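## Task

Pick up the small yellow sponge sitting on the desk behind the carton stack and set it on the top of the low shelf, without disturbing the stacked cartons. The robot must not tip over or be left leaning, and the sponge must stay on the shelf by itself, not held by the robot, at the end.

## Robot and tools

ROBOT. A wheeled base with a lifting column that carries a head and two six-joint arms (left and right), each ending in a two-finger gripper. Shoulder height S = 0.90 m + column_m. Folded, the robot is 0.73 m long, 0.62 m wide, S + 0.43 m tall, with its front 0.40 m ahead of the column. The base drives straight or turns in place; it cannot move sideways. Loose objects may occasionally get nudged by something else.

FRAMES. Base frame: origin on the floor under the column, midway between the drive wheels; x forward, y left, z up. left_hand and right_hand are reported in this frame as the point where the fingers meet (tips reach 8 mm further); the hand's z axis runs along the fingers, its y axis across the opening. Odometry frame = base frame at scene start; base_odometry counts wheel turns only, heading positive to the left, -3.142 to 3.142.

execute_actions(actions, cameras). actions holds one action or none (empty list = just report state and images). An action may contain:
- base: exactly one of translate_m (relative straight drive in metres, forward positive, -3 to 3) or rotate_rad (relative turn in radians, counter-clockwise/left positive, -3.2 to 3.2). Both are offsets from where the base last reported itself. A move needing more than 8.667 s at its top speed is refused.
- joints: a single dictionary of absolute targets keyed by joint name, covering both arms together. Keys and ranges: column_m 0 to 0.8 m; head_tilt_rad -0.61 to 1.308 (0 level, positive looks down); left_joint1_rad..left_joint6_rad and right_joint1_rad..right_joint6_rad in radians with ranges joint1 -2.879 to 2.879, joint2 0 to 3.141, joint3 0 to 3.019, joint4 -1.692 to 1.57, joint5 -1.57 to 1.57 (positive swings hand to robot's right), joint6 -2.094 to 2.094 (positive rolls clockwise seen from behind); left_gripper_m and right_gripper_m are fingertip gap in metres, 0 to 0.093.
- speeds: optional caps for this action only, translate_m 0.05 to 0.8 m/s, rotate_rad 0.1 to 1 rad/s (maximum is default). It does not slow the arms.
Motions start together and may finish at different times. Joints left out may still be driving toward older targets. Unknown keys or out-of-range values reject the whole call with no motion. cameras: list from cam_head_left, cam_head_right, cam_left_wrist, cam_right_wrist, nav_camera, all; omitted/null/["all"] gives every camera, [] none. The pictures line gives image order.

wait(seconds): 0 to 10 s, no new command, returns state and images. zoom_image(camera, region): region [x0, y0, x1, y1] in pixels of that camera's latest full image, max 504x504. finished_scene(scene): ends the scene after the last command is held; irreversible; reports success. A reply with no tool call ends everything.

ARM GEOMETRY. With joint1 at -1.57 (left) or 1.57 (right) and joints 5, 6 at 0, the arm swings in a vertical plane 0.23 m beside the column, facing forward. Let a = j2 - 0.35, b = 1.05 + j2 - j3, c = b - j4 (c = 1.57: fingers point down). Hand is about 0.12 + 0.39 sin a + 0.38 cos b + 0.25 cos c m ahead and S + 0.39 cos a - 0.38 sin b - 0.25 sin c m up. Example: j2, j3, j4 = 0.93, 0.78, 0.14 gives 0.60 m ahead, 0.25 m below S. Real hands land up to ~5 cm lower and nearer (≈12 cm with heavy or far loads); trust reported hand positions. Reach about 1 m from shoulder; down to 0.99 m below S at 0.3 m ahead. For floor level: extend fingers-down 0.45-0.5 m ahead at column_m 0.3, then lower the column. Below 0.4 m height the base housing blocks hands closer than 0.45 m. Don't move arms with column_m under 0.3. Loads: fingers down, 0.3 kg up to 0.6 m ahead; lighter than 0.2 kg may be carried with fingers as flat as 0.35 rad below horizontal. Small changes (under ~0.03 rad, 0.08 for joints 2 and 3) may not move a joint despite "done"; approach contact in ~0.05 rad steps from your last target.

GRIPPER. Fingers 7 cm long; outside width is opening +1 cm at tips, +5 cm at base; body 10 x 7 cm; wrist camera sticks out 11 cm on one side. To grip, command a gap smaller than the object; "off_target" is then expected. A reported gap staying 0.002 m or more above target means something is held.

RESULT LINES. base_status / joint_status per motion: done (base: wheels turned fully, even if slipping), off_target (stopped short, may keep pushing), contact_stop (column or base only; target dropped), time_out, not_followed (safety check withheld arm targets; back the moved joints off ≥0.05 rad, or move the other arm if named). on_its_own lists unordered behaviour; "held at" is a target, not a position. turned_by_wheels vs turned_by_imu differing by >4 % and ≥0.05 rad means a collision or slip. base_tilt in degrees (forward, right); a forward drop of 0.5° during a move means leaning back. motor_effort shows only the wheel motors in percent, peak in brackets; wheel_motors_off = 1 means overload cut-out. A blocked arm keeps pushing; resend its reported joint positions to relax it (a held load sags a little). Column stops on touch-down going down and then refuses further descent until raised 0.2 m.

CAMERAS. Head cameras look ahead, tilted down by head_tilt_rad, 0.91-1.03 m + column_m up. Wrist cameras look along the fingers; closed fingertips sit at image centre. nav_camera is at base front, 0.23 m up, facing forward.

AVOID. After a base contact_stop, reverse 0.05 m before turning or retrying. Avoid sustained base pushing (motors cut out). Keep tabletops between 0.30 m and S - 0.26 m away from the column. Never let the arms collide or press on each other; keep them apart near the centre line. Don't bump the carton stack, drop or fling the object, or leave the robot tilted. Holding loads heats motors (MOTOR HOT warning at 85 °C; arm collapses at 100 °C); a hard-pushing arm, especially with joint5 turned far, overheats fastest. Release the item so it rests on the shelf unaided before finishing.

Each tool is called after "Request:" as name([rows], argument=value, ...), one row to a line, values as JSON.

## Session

Request:
execute_actions(actions=[])

Scene clock: 0.00 s.
base_odometry: x=+0.000 y=+0.000 heading=+0.000 (m, m, rad; odometry frame)
turned_by_wheels: +0.000 (rad since the last result)
turned_by_imu: +0.000 (rad since the last result)
base_tilt: forward=+0.2 right=+0.3 (deg)
base_status: not commanded
joint_positions: column_m=+0.551 head_tilt_rad=+0.893 left_joint1_rad=-1.587 left_joint2_rad=+0.896 left_joint3_rad=+0.392 left_joint4_rad=-0.939 left_joint5_rad=+0.030 left_joint6_rad=-0.051 left_gripper_m=+0.094 right_joint1_rad=+1.583 right_joint2_rad=+0.844 right_joint3_rad=+0.428 right_joint4_rad=-0.917 right_joint5_rad=+0.010 right_joint6_rad=+0.068 right_gripper_m=+0.095
joint_status: not commanded
wheel_motors_off: 0
motor_effort: left_wheel=+2 right_wheel=+3 (%)
left_hand: x=+0.1368 y=+0.2162 z=+1.2510 quat_wxyz=(+0.444, +0.022, -0.896, +0.006) (m; base frame)
right_hand: x=+0.1708 y=-0.2244 z=+1.2424 quat_wxyz=(+0.393, -0.024, -0.919, +0.014) (m; base frame)
pictures: cam_head_left, cam_head_right, cam_left_wrist, cam_right_wrist, nav_camera
Images, in order (width x height): cam_head_left 896x504, cam_head_right 896x504, cam_left_wrist 616x616, cam_right_wrist 616x616, nav_camera 896x504.

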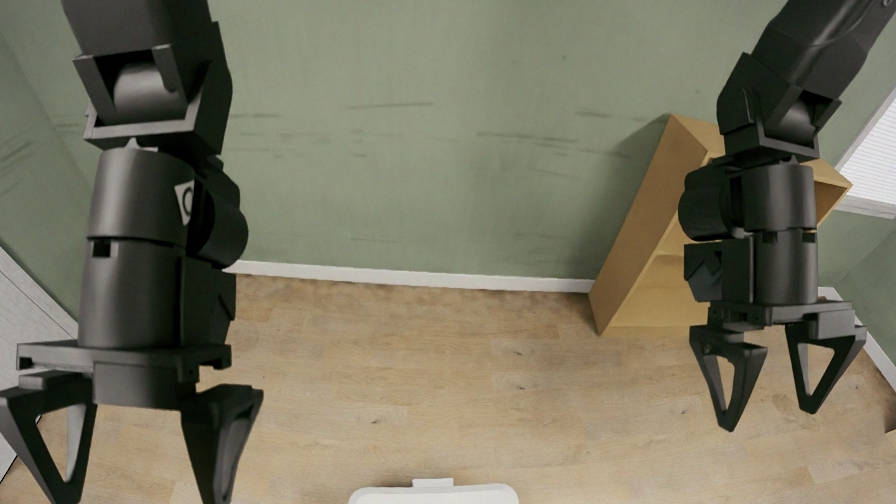

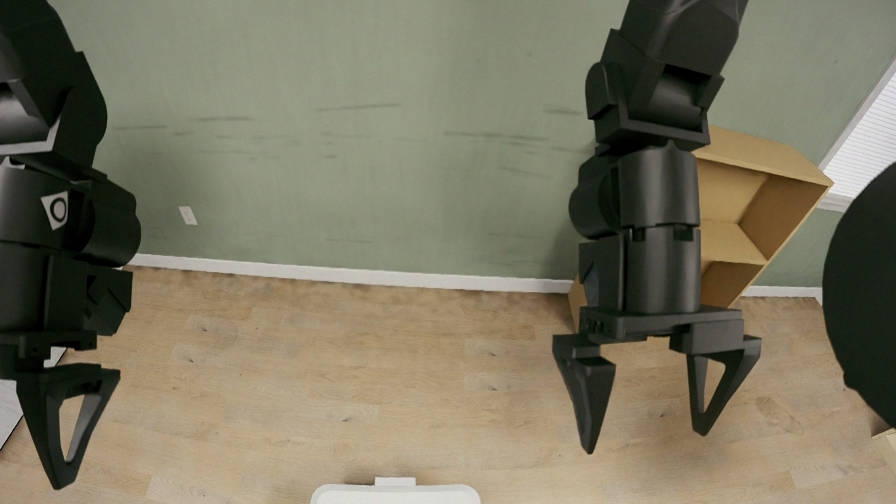

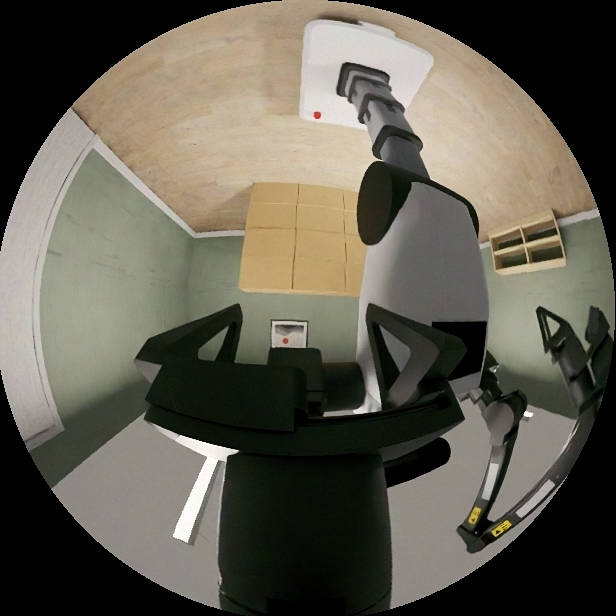

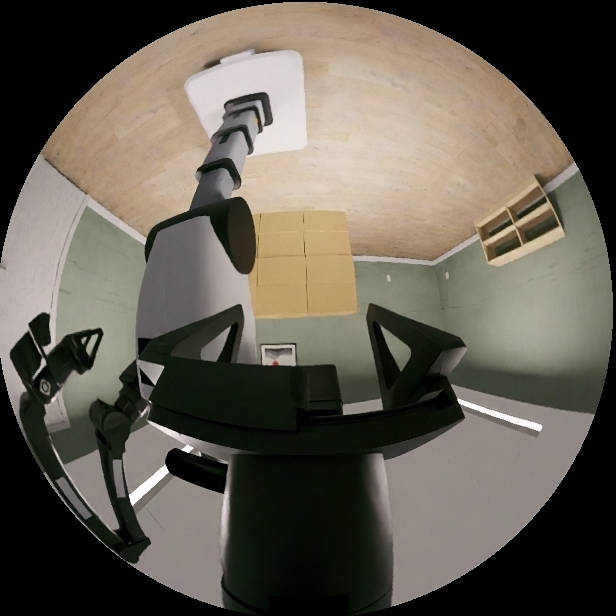

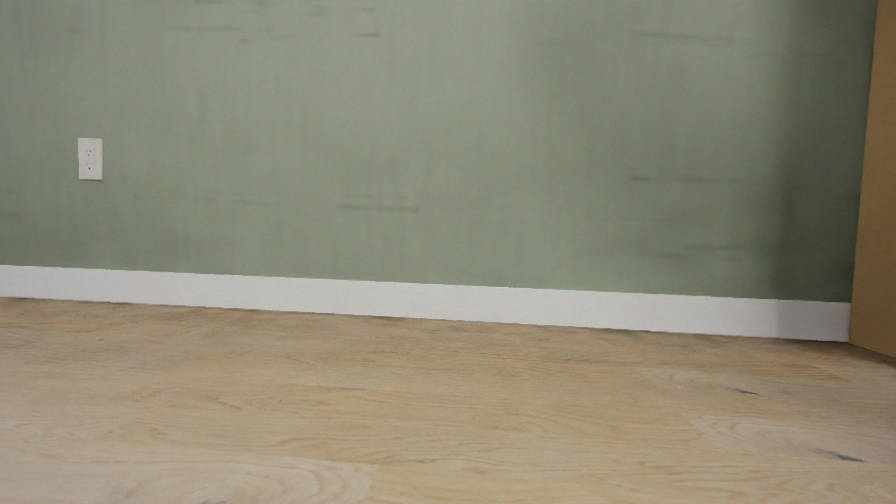

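Request:
execute_actions([
  {"base":{"rotate_rad":-2.4},"joints":{"head_tilt_rad":0.7}},
], cameras=["cam_head_left","nav_camera"])

Scene clock: 4.40 s.
base_odometry: x=+0.000 y=+0.000 heading=-2.399 (m, m, rad; odometry frame)
turned_by_wheels: -2.399 (rad since the last result)
turned_by_imu: -2.384 (rad since the last result)
base_tilt: forward=+0.3 right=+0.3 (deg)
base_status: done
joint_positions: column_m=+0.551 head_tilt_rad=+0.717 left_joint1_rad=-1.587 left_joint2_rad=+0.896 left_joint3_rad=+0.392 left_joint4_rad=-0.939 left_joint5_rad=+0.030 left_joint6_rad=-0.051 left_gripper_m=+0.094 right_joint1_rad=+1.583 right_joint2_rad=+0.844 right_joint3_rad=+0.428 right_joint4_rad=-0.917 right_joint5_rad=+0.010 right_joint6_rad=+0.068 right_gripper_m=+0.095
joint_status: all done
wheel_motors_off: 0
motor_effort: left_wheel=+5(44) right_wheel=-4(41) (%)
left_hand: x=+0.1368 y=+0.2162 z=+1.2510 quat_wxyz=(+0.444, +0.022, -0.896, +0.006) (m; base frame)
right_hand: x=+0.1708 y=-0.2244 z=+1.2424 quat_wxyz=(+0.393, -0.024, -0.919, +0.014) (m; base frame)
pictures: cam_head_left, nav_camera
Images, in order (width x height): cam_head_left 896x504, nav_camera 896x504.

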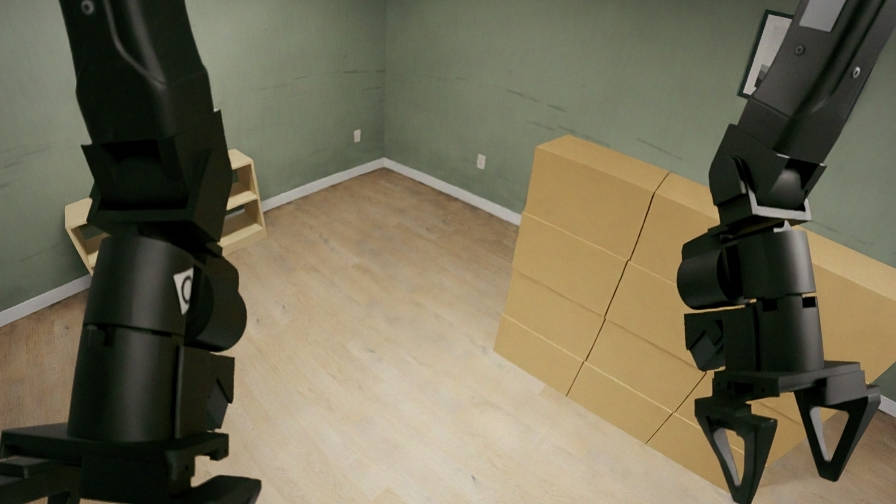

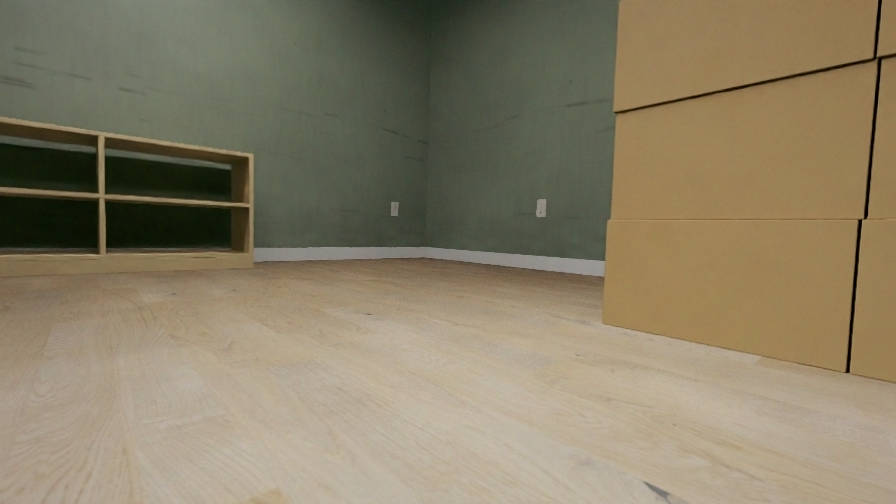

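Request:
execute_actions([
  {"base":{"rotate_rad":0.05}},
], cameras=[])

Request:
execute_actions([
  {"base":{"translate_m":2.25}},
], cameras=["cam_head_left"])

Request:
execute_actions([
  {"base":{"rotate_rad":-2.25},"joints":{"column_m":0.5,"head_tilt_rad":0.9}},
], cameras=["cam_head_left","cam_head_right","nav_camera"])

Scene clock: 5.83 s.
base_odometry: x=+0.000 y=+0.000 heading=-2.350 (m, m, rad; odometry frame)
turned_by_wheels: +0.049 (rad since the last result)
turned_by_imu: +0.049 (rad since the last result)
base_tilt: forward=+0.3 right=+0.3 (deg)
base_status: done
joint_positions: column_m=+0.551 head_tilt_rad=+0.717 left_joint1_rad=-1.587 left_joint2_rad=+0.896 left_joint3_rad=+0.392 left_joint4_rad=-0.939 left_joint5_rad=+0.030 left_joint6_rad=-0.051 left_gripper_m=+0.094 right_joint1_rad=+1.583 right_joint2_rad=+0.844 right_joint3_rad=+0.428 right_joint4_rad=-0.917 right_joint5_rad=+0.010 right_joint6_rad=+0.068 right_gripper_m=+0.095
joint_status: not commanded
wheel_motors_off: 0
motor_effort: left_wheel=-5(17) right_wheel=+4(15) (%)
left_hand: x=+0.1368 y=+0.2162 z=+1.2510 quat_wxyz=(+0.444, +0.022, -0.896, +0.006) (m; base frame)
right_hand: x=+0.1708 y=-0.2244 z=+1.2424 quat_wxyz=(+0.393, -0.024, -0.919, +0.014) (m; base frame)
pictures: none
No camera images: the call's "cameras" was empty. Leave "cameras" out to get every camera's image.

Scene clock: 10.77 s.
base_odometry: x=-1.582 y=-1.600 heading=-2.352 (m, m, rad; odometry frame)
turned_by_wheels: -0.001 (rad since the last result)
turned_by_imu: -0.007 (rad since the last result)
base_tilt: forward=+0.2 right=+0.3 (deg)
base_status: done
joint_positions: column_m=+0.551 head_tilt_rad=+0.716 left_joint1_rad=-1.587 left_joint2_rad=+0.896 left_joint3_rad=+0.391 left_joint4_rad=-0.939 left_joint5_rad=+0.030 left_joint6_rad=-0.051 left_gripper_m=+0.094 right_joint1_rad=+1.583 right_joint2_rad=+0.844 right_joint3_rad=+0.429 right_joint4_rad=-0.917 right_joint5_rad=+0.010 right_joint6_rad=+0.068 right_gripper_m=+0.095
joint_status: not commanded
wheel_motors_off: 0
motor_effort: left_wheel=-1(40) right_wheel=+1(57) (%)
left_hand: x=+0.1364 y=+0.2162 z=+1.2511 quat_wxyz=(+0.444, +0.022, -0.895, +0.006) (m; base frame)
right_hand: x=+0.1713 y=-0.2244 z=+1.2423 quat_wxyz=(+0.393, -0.024, -0.919, +0.014) (m; base frame)
pictures: cam_head_left
Images, in order (width x height): cam_head_left 896x504.

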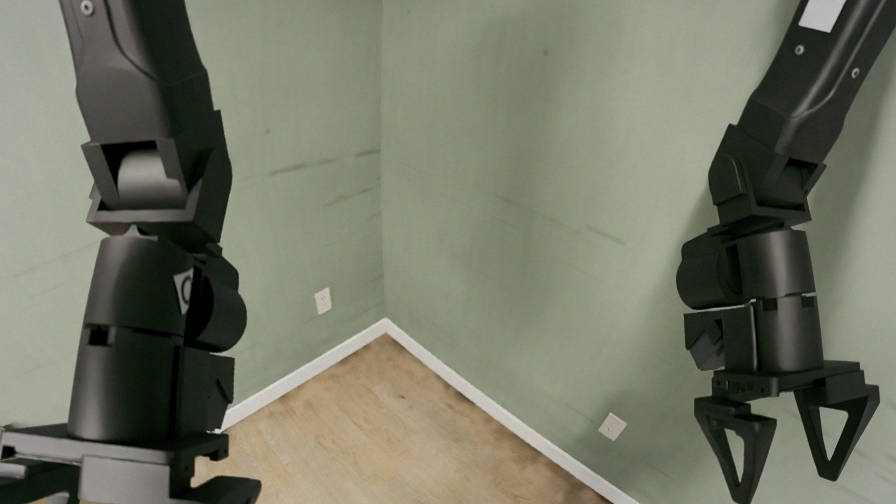

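Scene clock: 14.57 s.
base_odometry: x=-1.582 y=-1.600 heading=+1.683 (m, m, rad; odometry frame)
turned_by_wheels: -2.249 (rad since the last result)
turned_by_imu: -2.237 (rad since the last result)
base_tilt: forward=+0.3 right=+0.4 (deg)
base_status: done
joint_positions: column_m=+0.500 head_tilt_rad=+0.901 left_joint1_rad=-1.587 left_joint2_rad=+0.896 left_joint3_rad=+0.391 left_joint4_rad=-0.939 left_joint5_rad=+0.030 left_joint6_rad=-0.051 left_gripper_m=+0.094 right_joint1_rad=+1.583 right_joint2_rad=+0.844 right_joint3_rad=+0.429 right_joint4_rad=-0.917 right_joint5_rad=+0.010 right_joint6_rad=+0.068 right_gripper_m=+0.095
joint_status: all done
wheel_motors_off: 0
motor_effort: left_wheel=+5(39) right_wheel=-4(48) (%)
left_hand: x=+0.1364 y=+0.2162 z=+1.1998 quat_wxyz=(+0.444, +0.022, -0.895, +0.006) (m; base frame)
right_hand: x=+0.1713 y=-0.2244 z=+1.1910 quat_wxyz=(+0.393, -0.024, -0.919, +0.014) (m; base frame)
pictures: cam_head_left, cam_head_right, nav_camera
Images, in order (width x height): cam_head_left 896x504, cam_head_right 896x504, nav_camera 896x504.

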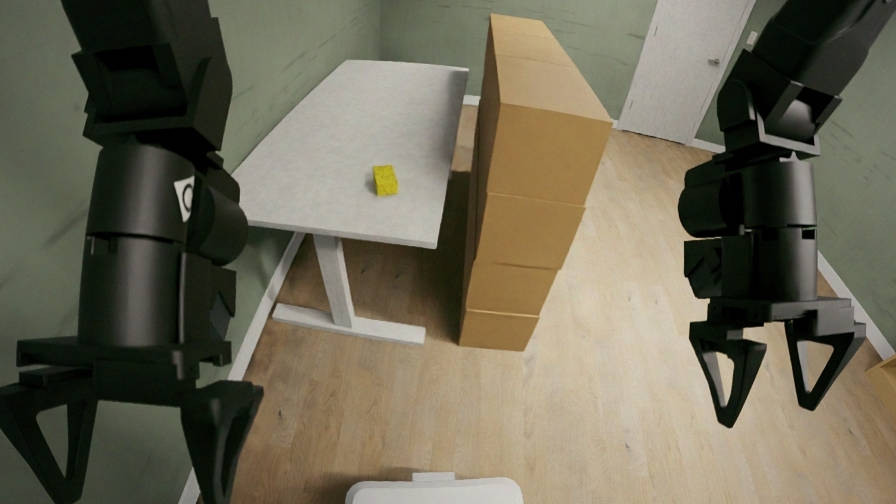

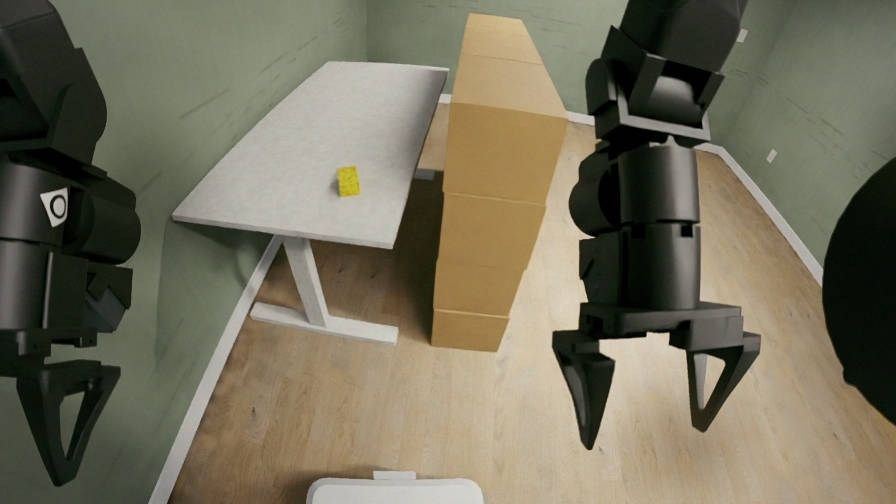

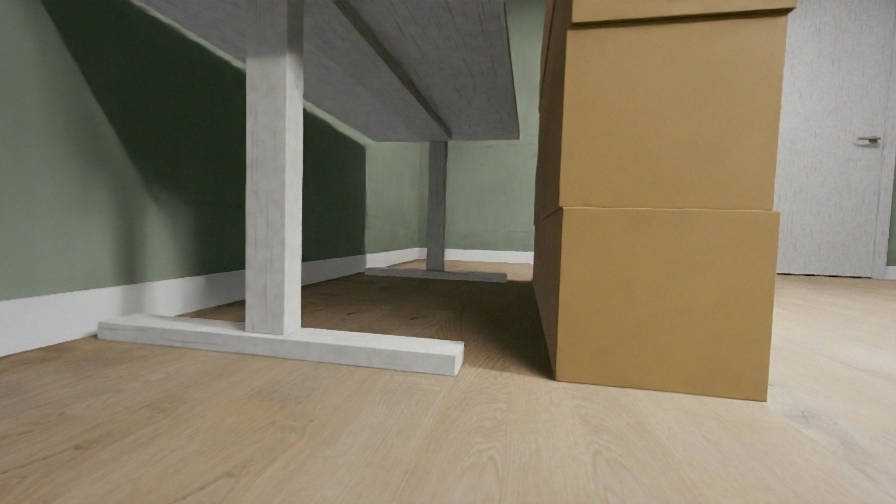

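Request:
execute_actions([
  {"base":{"rotate_rad":-0.09},"joints":{"left_joint1_rad":-1.578,"left_joint2_rad":1.9,"left_joint3_rad":2.12,"left_joint4_rad":-0.72,"left_joint5_rad":0,"left_joint6_rad":-0.2}},
], cameras=[])

Request:
execute_actions([
  {"base":{"translate_m":0.32}},
], cameras=["cam_head_left","cam_left_wrist"])

Scene clock: 17.20 s.
base_odometry: x=-1.582 y=-1.600 heading=+1.594 (m, m, rad; odometry frame)
turned_by_wheels: -0.089 (rad since the last result)
turned_by_imu: -0.088 (rad since the last result)
base_tilt: forward=+0.2 right=+0.3 (deg)
base_status: done
joint_positions: column_m=+0.500 head_tilt_rad=+0.901 left_joint1_rad=-1.587 left_joint2_rad=+1.894 left_joint3_rad=+2.100 left_joint4_rad=-0.723 left_joint5_rad=+0.002 left_joint6_rad=-0.192 left_gripper_m=+0.094 right_joint1_rad=+1.583 right_joint2_rad=+0.844 right_joint3_rad=+0.429 right_joint4_rad=-0.917 right_joint5_rad=+0.010 right_joint6_rad=+0.068 right_gripper_m=+0.095
joint_status: all done
wheel_motors_off: 0
motor_effort: left_wheel=+6(30) right_wheel=-5(25) (%)
left_hand: x=+0.7645 y=+0.2114 z=+0.8805 quat_wxyz=(-0.002, +0.092, -0.996, +0.008) (m; base frame)
right_hand: x=+0.1713 y=-0.2244 z=+1.1910 quat_wxyz=(+0.393, -0.024, -0.919, +0.014) (m; base frame)
pictures: none
No camera images: the call's "cameras" was empty. Leave "cameras" out to get every camera's image.

Scene clock: 19.37 s.
base_odometry: x=-1.590 y=-1.280 heading=+1.593 (m, m, rad; odometry frame)
turned_by_wheels: -0.001 (rad since the last result)
turned_by_imu: -0.002 (rad since the last result)
base_tilt: forward=+0.2 right=+0.4 (deg)
base_status: done
joint_positions: column_m=+0.500 head_tilt_rad=+0.902 left_joint1_rad=-1.587 left_joint2_rad=+1.894 left_joint3_rad=+2.100 left_joint4_rad=-0.722 left_joint5_rad=+0.002 left_joint6_rad=-0.192 left_gripper_m=+0.094 right_joint1_rad=+1.583 right_joint2_rad=+0.844 right_joint3_rad=+0.429 right_joint4_rad=-0.917 right_joint5_rad=+0.010 right_joint6_rad=+0.068 right_gripper_m=+0.095
joint_status: not commanded
wheel_motors_off: 0
motor_effort: left_wheel=-1(51) right_wheel=+1(46) (%)
left_hand: x=+0.7649 y=+0.2114 z=+0.8806 quat_wxyz=(-0.003, +0.092, -0.996, +0.008) (m; base frame)
right_hand: x=+0.1715 y=-0.2244 z=+1.1910 quat_wxyz=(+0.393, -0.024, -0.919, +0.014) (m; base frame)
pictures: cam_head_left, cam_left_wrist
Images, in order (width x height): cam_head_left 896x504, cam_left_wrist 616x616.

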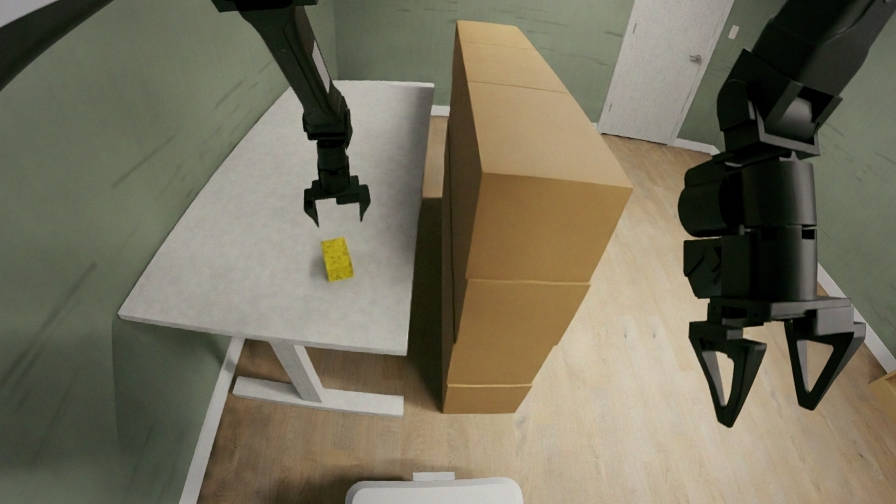

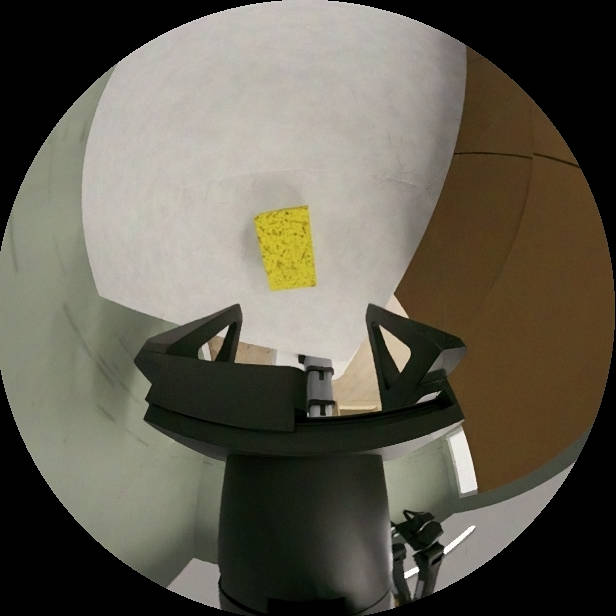

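Request:
execute_actions([
  {"base":{"rotate_rad":0.025},"joints":{"column_m":0.43,"left_joint6_rad":-0.31}},
], cameras=["cam_head_left","cam_left_wrist"])

Scene clock: 21.10 s.
base_odometry: x=-1.590 y=-1.280 heading=+1.616 (m, m, rad; odometry frame)
turned_by_wheels: +0.023 (rad since the last result)
turned_by_imu: +0.024 (rad since the last result)
base_tilt: forward=+0.2 right=+0.3 (deg)
base_status: done
joint_positions: column_m=+0.430 head_tilt_rad=+0.902 left_joint1_rad=-1.577 left_joint2_rad=+1.894 left_joint3_rad=+2.100 left_joint4_rad=-0.722 left_joint5_rad=+0.001 left_joint6_rad=-0.303 left_gripper_m=+0.094 right_joint1_rad=+1.583 right_joint2_rad=+0.844 right_joint3_rad=+0.429 right_joint4_rad=-0.917 right_joint5_rad=+0.010 right_joint6_rad=+0.068 right_gripper_m=+0.095
joint_status: all done
wheel_motors_off: 0
motor_effort: left_wheel=-3(35) right_wheel=+1(34) (%)
left_hand: x=+0.7649 y=+0.2191 z=+0.8106 quat_wxyz=(-0.003, +0.149, -0.989, +0.004) (m; base frame)
right_hand: x=+0.1715 y=-0.2244 z=+1.1210 quat_wxyz=(+0.393, -0.024, -0.919, +0.014) (m; base frame)
pictures: cam_head_left, cam_left_wrist
Images, in order (width x height): cam_head_left 896x504, cam_left_wrist 616x616.

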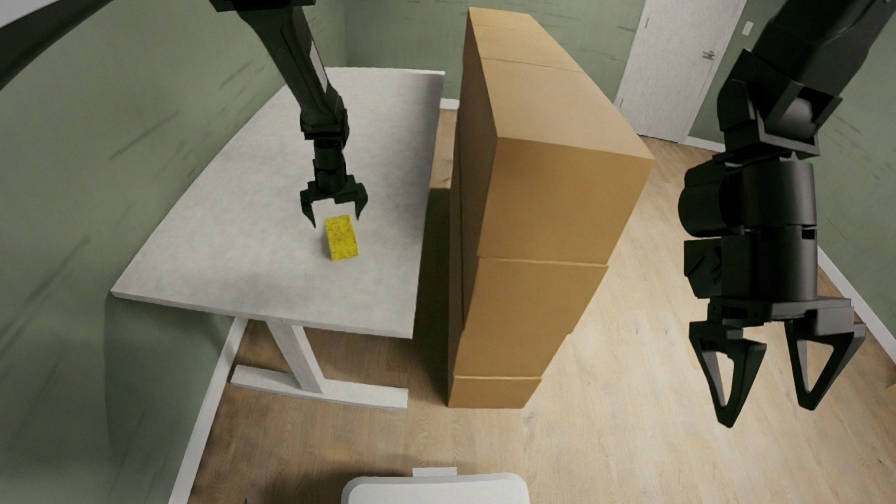

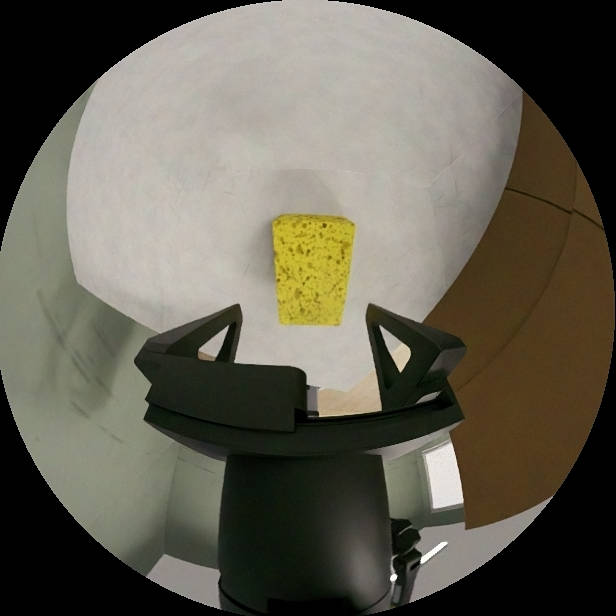

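Request:
execute_actions([
  {"joints":{"column_m":0.375}},
], cameras=["cam_head_left","cam_left_wrist"])

Scene clock: 22.70 s.
base_odometry: x=-1.590 y=-1.280 heading=+1.616 (m, m, rad; odometry frame)
turned_by_wheels: +0.000 (rad since the last result)
turned_by_imu: +0.000 (rad since the last result)
base_tilt: forward=+0.2 right=+0.4 (deg)
base_status: not commanded
joint_positions: column_m=+0.375 head_tilt_rad=+0.902 left_joint1_rad=-1.577 left_joint2_rad=+1.894 left_joint3_rad=+2.100 left_joint4_rad=-0.722 left_joint5_rad=+0.001 left_joint6_rad=-0.303 left_gripper_m=+0.094 right_joint1_rad=+1.583 right_joint2_rad=+0.844 right_joint3_rad=+0.429 right_joint4_rad=-0.917 right_joint5_rad=+0.010 right_joint6_rad=+0.068 right_gripper_m=+0.095
joint_status: all done
wheel_motors_off: 0
motor_effort: left_wheel=-3(3) right_wheel=+2(2) (%)
left_hand: x=+0.7649 y=+0.2191 z=+0.7555 quat_wxyz=(-0.003, +0.149, -0.989, +0.004) (m; base frame)
right_hand: x=+0.1715 y=-0.2244 z=+1.0660 quat_wxyz=(+0.393, -0.024, -0.919, +0.014) (m; base frame)
pictures: cam_head_left, cam_left_wrist
Images, in order (width x height): cam_head_left 896x504, cam_left_wrist 616x616.

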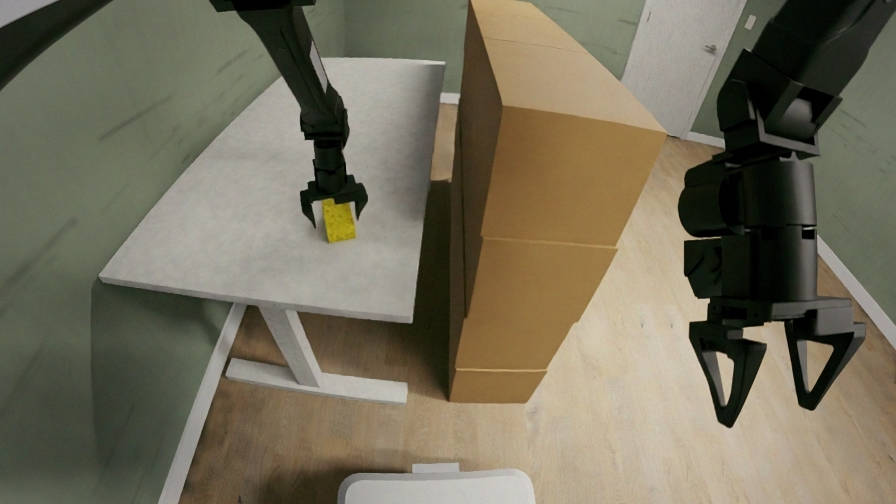

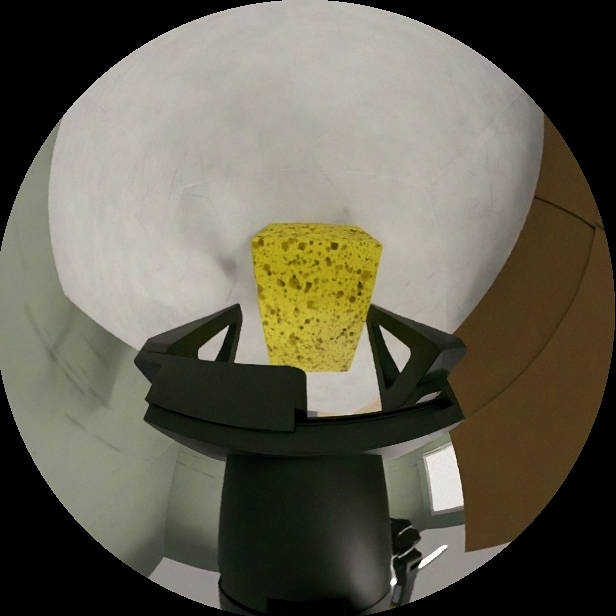

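Request:
execute_actions([
  {"joints":{"left_gripper_m":0.03}},
], cameras=[])

Request:
execute_actions([
  {"joints":{"column_m":0.41}},
], cameras=["cam_left_wrist"])

Request:
execute_actions([
  {"base":{"translate_m":-0.4}},
], cameras=["cam_head_left","cam_right_wrist"])

Scene clock: 23.80 s.
base_odometry: x=-1.590 y=-1.280 heading=+1.616 (m, m, rad; odometry frame)
turned_by_wheels: +0.000 (rad since the last result)
turned_by_imu: +0.000 (rad since the last result)
base_tilt: forward=+0.2 right=+0.3 (deg)
base_status: not commanded
joint_positions: column_m=+0.375 head_tilt_rad=+0.902 left_joint1_rad=-1.577 left_joint2_rad=+1.894 left_joint3_rad=+2.100 left_joint4_rad=-0.722 left_joint5_rad=+0.001 left_joint6_rad=-0.303 left_gripper_m=+0.059 right_joint1_rad=+1.583 right_joint2_rad=+0.844 right_joint3_rad=+0.429 right_joint4_rad=-0.917 right_joint5_rad=+0.010 right_joint6_rad=+0.068 right_gripper_m=+0.095
joint_status: left_gripper_m off_target (ended at +0.059, target +0.030)
wheel_motors_off: 0
motor_effort: left_wheel=-3(3) right_wheel=+2(2) (%)
left_hand: x=+0.7649 y=+0.2191 z=+0.7555 quat_wxyz=(-0.003, +0.149, -0.989, +0.004) (m; base frame)
right_hand: x=+0.1715 y=-0.2244 z=+1.0660 quat_wxyz=(+0.393, -0.024, -0.919, +0.014) (m; base frame)
pictures: none
No camera images: the call's "cameras" was empty. Leave "cameras" out to get every camera's image.

Scene clock: 24.83 s.
base_odometry: x=-1.590 y=-1.280 heading=+1.616 (m, m, rad; odometry frame)
turned_by_wheels: +0.000 (rad since the last result)
turned_by_imu: +0.000 (rad since the last result)
base_tilt: forward=+0.2 right=+0.3 (deg)
base_status: not commanded
joint_positions: column_m=+0.410 head_tilt_rad=+0.902 left_joint1_rad=-1.577 left_joint2_rad=+1.894 left_joint3_rad=+2.100 left_joint4_rad=-0.722 left_joint5_rad=+0.001 left_joint6_rad=-0.303 left_gripper_m=+0.059 right_joint1_rad=+1.583 right_joint2_rad=+0.844 right_joint3_rad=+0.429 right_joint4_rad=-0.917 right_joint5_rad=+0.010 right_joint6_rad=+0.068 right_gripper_m=+0.095
joint_status: all done
wheel_motors_off: 0
motor_effort: left_wheel=-3(3) right_wheel=+2(2) (%)
left_hand: x=+0.7649 y=+0.2191 z=+0.7904 quat_wxyz=(-0.003, +0.149, -0.989, +0.004) (m; base frame)
right_hand: x=+0.1715 y=-0.2244 z=+1.1008 quat_wxyz=(+0.393, -0.024, -0.919, +0.014) (m; base frame)
pictures: cam_left_wrist
Images, in order (width x height): cam_left_wrist 616x616.

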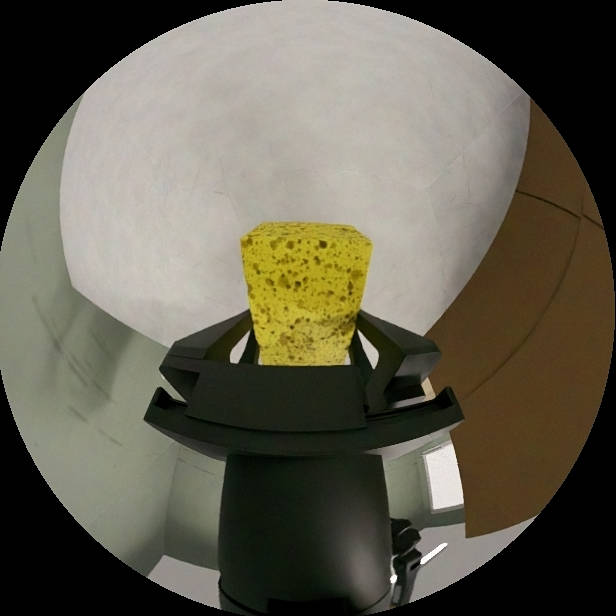

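Scene clock: 27.10 s.
base_odometry: x=-1.571 y=-1.679 heading=+1.618 (m, m, rad; odometry frame)
turned_by_wheels: +0.002 (rad since the last result)
turned_by_imu: +0.003 (rad since the last result)
base_tilt: forward=+0.2 right=+0.3 (deg)
base_status: done
joint_positions: column_m=+0.410 head_tilt_rad=+0.902 left_joint1_rad=-1.577 left_joint2_rad=+1.894 left_joint3_rad=+2.100 left_joint4_rad=-0.722 left_joint5_rad=+0.001 left_joint6_rad=-0.303 left_gripper_m=+0.059 right_joint1_rad=+1.583 right_joint2_rad=+0.843 right_joint3_rad=+0.426 right_joint4_rad=-0.917 right_joint5_rad=+0.010 right_joint6_rad=+0.068 right_gripper_m=+0.095
joint_status: not commanded
wheel_motors_off: 0
motor_effort: left_wheel=+1(52) right_wheel=+0(49) (%)
left_hand: x=+0.7649 y=+0.2191 z=+0.7904 quat_wxyz=(-0.003, +0.149, -0.989, +0.004) (m; base frame)
right_hand: x=+0.1699 y=-0.2244 z=+1.1013 quat_wxyz=(+0.394, -0.024, -0.919, +0.014) (m; base frame)
pictures: cam_head_left, cam_right_wrist
Images, in order (width x height): cam_head_left 896x504, cam_right_wrist 616x616.

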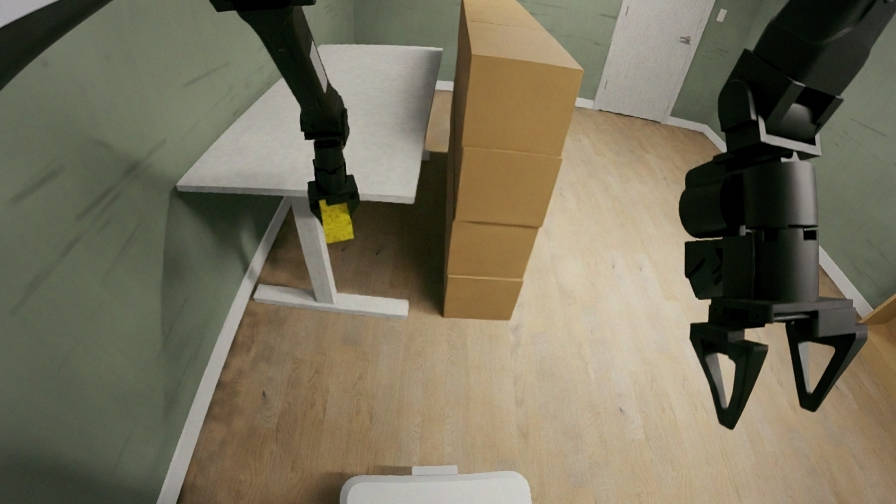

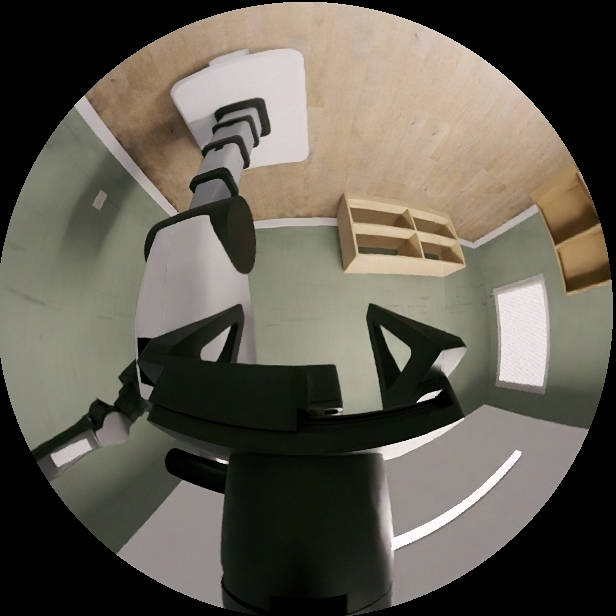

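Request:
execute_actions([
  {"base":{"rotate_rad":-2.6},"joints":{"column_m":0.36,"left_joint2_rad":1.58,"left_joint3_rad":1.6,"left_joint4_rad":-0.54,"left_joint6_rad":-0.9}},
], cameras=["cam_head_left","nav_camera"])

Scene clock: 31.43 s.
base_odometry: x=-1.571 y=-1.679 heading=-0.981 (m, m, rad; odometry frame)
turned_by_wheels: -2.599 (rad since the last result)
turned_by_imu: -2.585 (rad since the last result)
base_tilt: forward=+0.2 right=+0.4 (deg)
base_status: done
joint_positions: column_m=+0.360 head_tilt_rad=+0.902 left_joint1_rad=-1.575 left_joint2_rad=+1.574 left_joint3_rad=+1.607 left_joint4_rad=-0.545 left_joint5_rad=+0.001 left_joint6_rad=-0.893 left_gripper_m=+0.059 right_joint1_rad=+1.583 right_joint2_rad=+0.843 right_joint3_rad=+0.428 right_joint4_rad=-0.917 right_joint5_rad=+0.010 right_joint6_rad=+0.068 right_gripper_m=+0.095
joint_status: all done
wheel_motors_off: 0
motor_effort: left_wheel=+5(52) right_wheel=-4(39) (%)
left_hand: x=+0.6909 y=+0.2217 z=+0.8216 quat_wxyz=(-0.004, +0.431, -0.902, +0.004) (m; base frame)
right_hand: x=+0.1709 y=-0.2244 z=+1.0512 quat_wxyz=(+0.393, -0.024, -0.919, +0.014) (m; base frame)
pictures: cam_head_left, nav_camera
Images, in order (width x height): cam_head_left 896x504, nav_camera 896x504.

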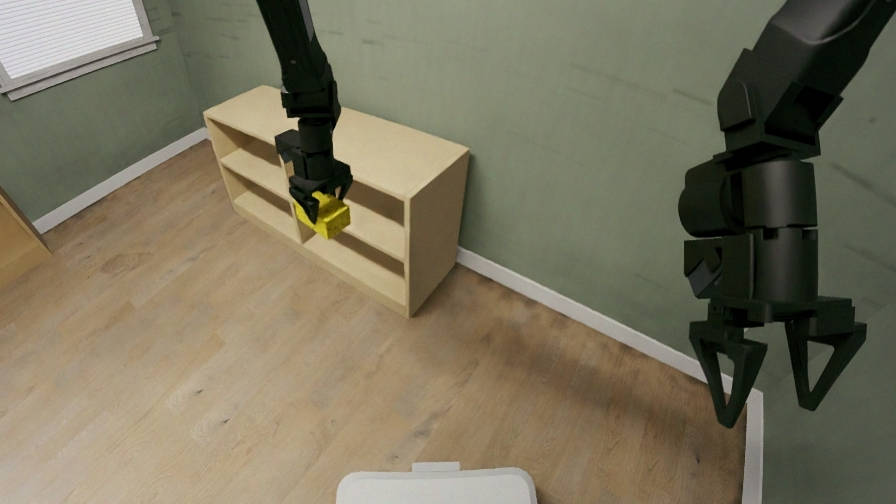

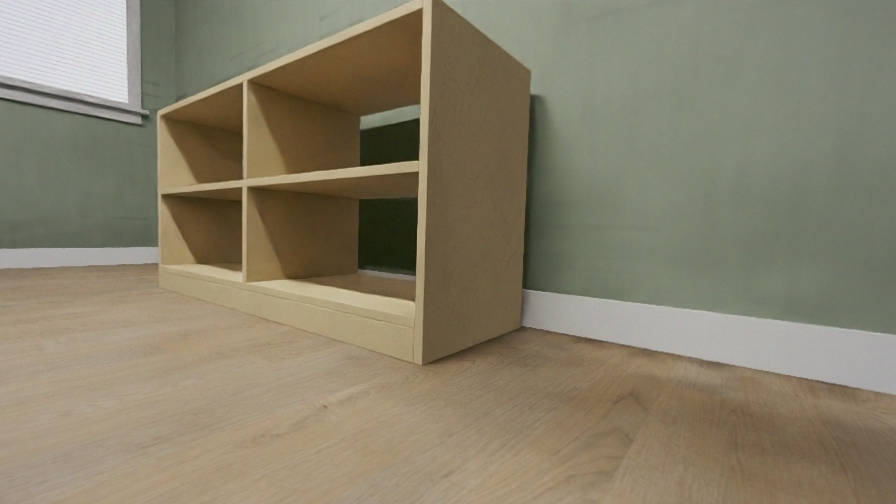

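Same shelf, about 0.65 m from the camera.

Request:
execute_actions([
  {"base":{"translate_m":0.53},"joints":{"column_m":0.33,"left_joint2_rad":1.9,"left_joint3_rad":2.12,"left_joint4_rad":-0.72}},
], cameras=["cam_head_left","cam_left_wrist"])

Request:
execute_actions([
  {"joints":{"column_m":0.28}},
], cameras=["cam_head_left","cam_left_wrist"])

Scene clock: 36.93 s.
base_odometry: x=-1.277 y=-2.120 heading=-0.982 (m, m, rad; odometry frame)
turned_by_wheels: -0.001 (rad since the last result)
turned_by_imu: -0.001 (rad since the last result)
base_tilt: forward=+0.2 right=+0.4 (deg)
base_status: done
joint_positions: column_m=+0.330 head_tilt_rad=+0.902 left_joint1_rad=-1.575 left_joint2_rad=+1.914 left_joint3_rad=+2.085 left_joint4_rad=-0.717 left_joint5_rad=+0.001 left_joint6_rad=-0.893 left_gripper_m=+0.059 right_joint1_rad=+1.583 right_joint2_rad=+0.843 right_joint3_rad=+0.430 right_joint4_rad=-0.917 right_joint5_rad=+0.010 right_joint6_rad=+0.068 right_gripper_m=+0.095
joint_status: all done
wheel_motors_off: 0
motor_effort: left_wheel=+0(52) right_wheel=+0(48) (%)
left_hand: x=+0.7475 y=+0.2213 z=+0.6940 quat_wxyz=(+0.011, +0.431, -0.902, -0.003) (m; base frame)
right_hand: x=+0.1721 y=-0.2244 z=+1.0209 quat_wxyz=(+0.392, -0.024, -0.919, +0.014) (m; base frame)
pictures: cam_head_left, cam_left_wrist
Images, in order (width x height): cam_head_left 896x504, cam_left_wrist 616x616.

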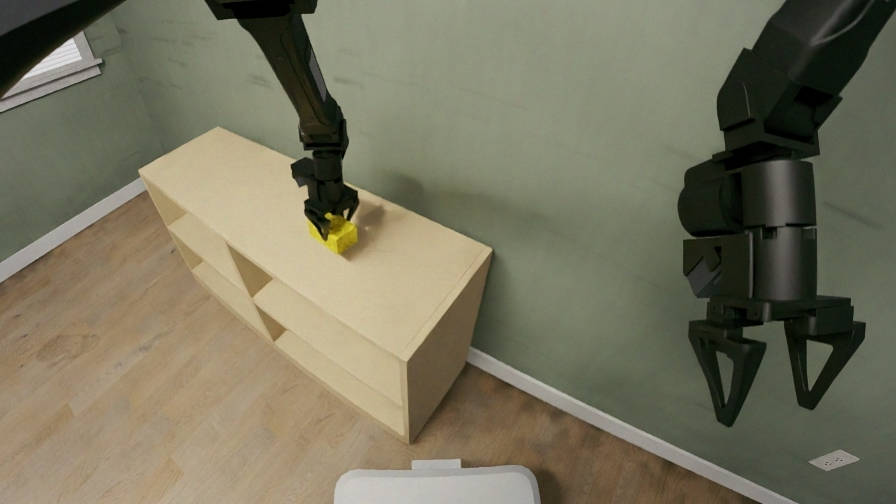

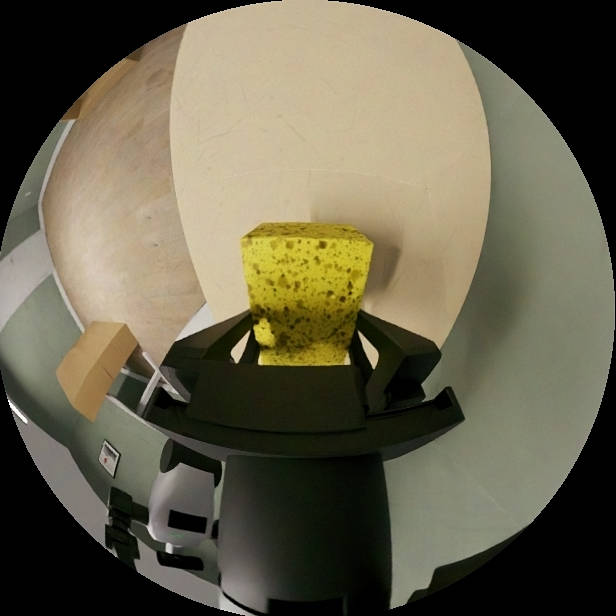

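Scene clock: 38.17 s.
base_odometry: x=-1.277 y=-2.120 heading=-0.982 (m, m, rad; odometry frame)
turned_by_wheels: +0.000 (rad since the last result)
turned_by_imu: +0.000 (rad since the last result)
base_tilt: forward=+0.3 right=+0.4 (deg)
base_status: not commanded
joint_positions: column_m=+0.280 head_tilt_rad=+0.902 left_joint1_rad=-1.575 left_joint2_rad=+1.912 left_joint3_rad=+2.085 left_joint4_rad=-0.719 left_joint5_rad=+0.001 left_joint6_rad=-0.893 left_gripper_m=+0.059 right_joint1_rad=+1.583 right_joint2_rad=+0.843 right_joint3_rad=+0.430 right_joint4_rad=-0.917 right_joint5_rad=+0.010 right_joint6_rad=+0.068 right_gripper_m=+0.095
joint_status: all done
wheel_motors_off: 0
motor_effort: left_wheel=-1(1) right_wheel=+1(2) (%)
left_hand: x=+0.7482 y=+0.2213 z=+0.6453 quat_wxyz=(+0.011, +0.431, -0.902, -0.003) (m; base frame)
right_hand: x=+0.1721 y=-0.2244 z=+0.9709 quat_wxyz=(+0.392, -0.024, -0.919, +0.014) (m; base frame)
pictures: cam_head_left, cam_left_wrist
Images, in order (width x height): cam_head_left 896x504, cam_left_wrist 616x616.

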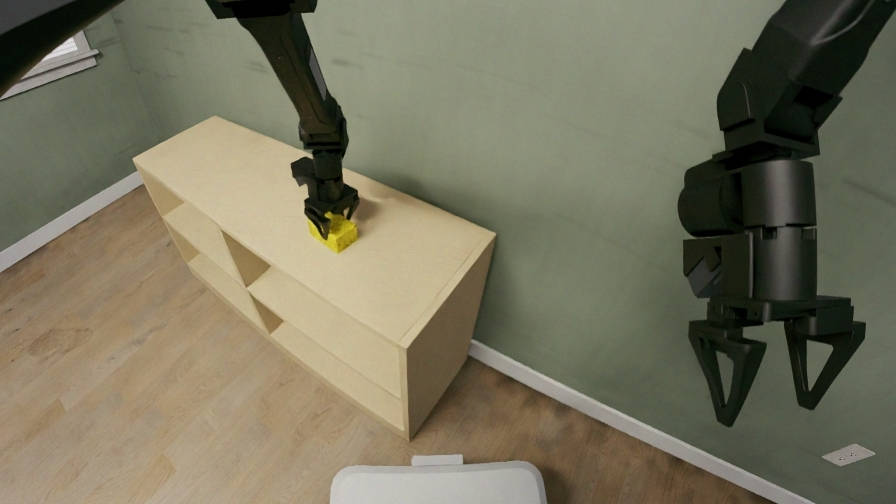

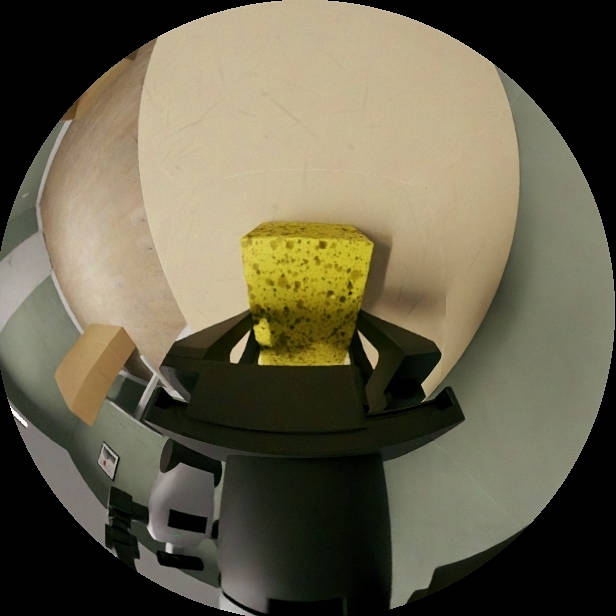

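The joints shifted slightly and the shadow is sharp, so it's likely touching.

Request:
execute_actions([
  {"joints":{"left_gripper_m":0.093}},
], cameras=[])

Request:
execute_actions([
  {"joints":{"column_m":0.34}},
], cameras=["cam_head_left"])

Scene clock: 39.07 s.
base_odometry: x=-1.277 y=-2.120 heading=-0.982 (m, m, rad; odometry frame)
turned_by_wheels: +0.000 (rad since the last result)
turned_by_imu: +0.000 (rad since the last result)
base_tilt: forward=+0.2 right=+0.3 (deg)
base_status: not commanded
joint_positions: column_m=+0.280 head_tilt_rad=+0.902 left_joint1_rad=-1.575 left_joint2_rad=+1.912 left_joint3_rad=+2.085 left_joint4_rad=-0.719 left_joint5_rad=+0.001 left_joint6_rad=-0.893 left_gripper_m=+0.093 right_joint1_rad=+1.583 right_joint2_rad=+0.843 right_joint3_rad=+0.430 right_joint4_rad=-0.917 right_joint5_rad=+0.010 right_joint6_rad=+0.068 right_gripper_m=+0.095
joint_status: all done
wheel_motors_off: 0
motor_effort: left_wheel=-1(1) right_wheel=+1(1) (%)
left_hand: x=+0.7482 y=+0.2213 z=+0.6453 quat_wxyz=(+0.011, +0.431, -0.902, -0.003) (m; base frame)
right_hand: x=+0.1721 y=-0.2244 z=+0.9709 quat_wxyz=(+0.392, -0.024, -0.919, +0.014) (m; base frame)
pictures: none
No camera images: the call's "cameras" was empty. Leave "cameras" out to get every camera's image.

Scene clock: 40.43 s.
base_odometry: x=-1.277 y=-2.120 heading=-0.982 (m, m, rad; odometry frame)
turned_by_wheels: +0.000 (rad since the last result)
turned_by_imu: +0.000 (rad since the last result)
base_tilt: forward=+0.2 right=+0.3 (deg)
base_status: not commanded
joint_positions: column_m=+0.340 head_tilt_rad=+0.902 left_joint1_rad=-1.575 left_joint2_rad=+1.912 left_joint3_rad=+2.085 left_joint4_rad=-0.719 left_joint5_rad=+0.001 left_joint6_rad=-0.893 left_gripper_m=+0.093 right_joint1_rad=+1.583 right_joint2_rad=+0.843 right_joint3_rad=+0.430 right_joint4_rad=-0.917 right_joint5_rad=+0.010 right_joint6_rad=+0.068 right_gripper_m=+0.095
joint_status: all done
wheel_motors_off: 0
motor_effort: left_wheel=-1(1) right_wheel=+1(1) (%)
left_hand: x=+0.7482 y=+0.2213 z=+0.7051 quat_wxyz=(+0.011, +0.431, -0.902, -0.003) (m; base frame)
right_hand: x=+0.1721 y=-0.2244 z=+1.0307 quat_wxyz=(+0.392, -0.024, -0.919, +0.014) (m; base frame)
pictures: cam_head_left
Images, in order (width x height): cam_head_left 896x504.

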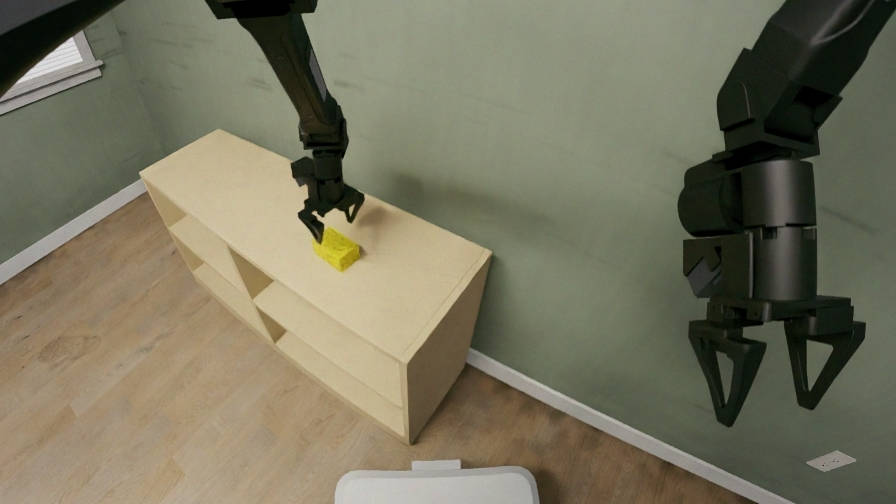

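Request:
finished_scene(scene=2)

The scene is finished: the task was done.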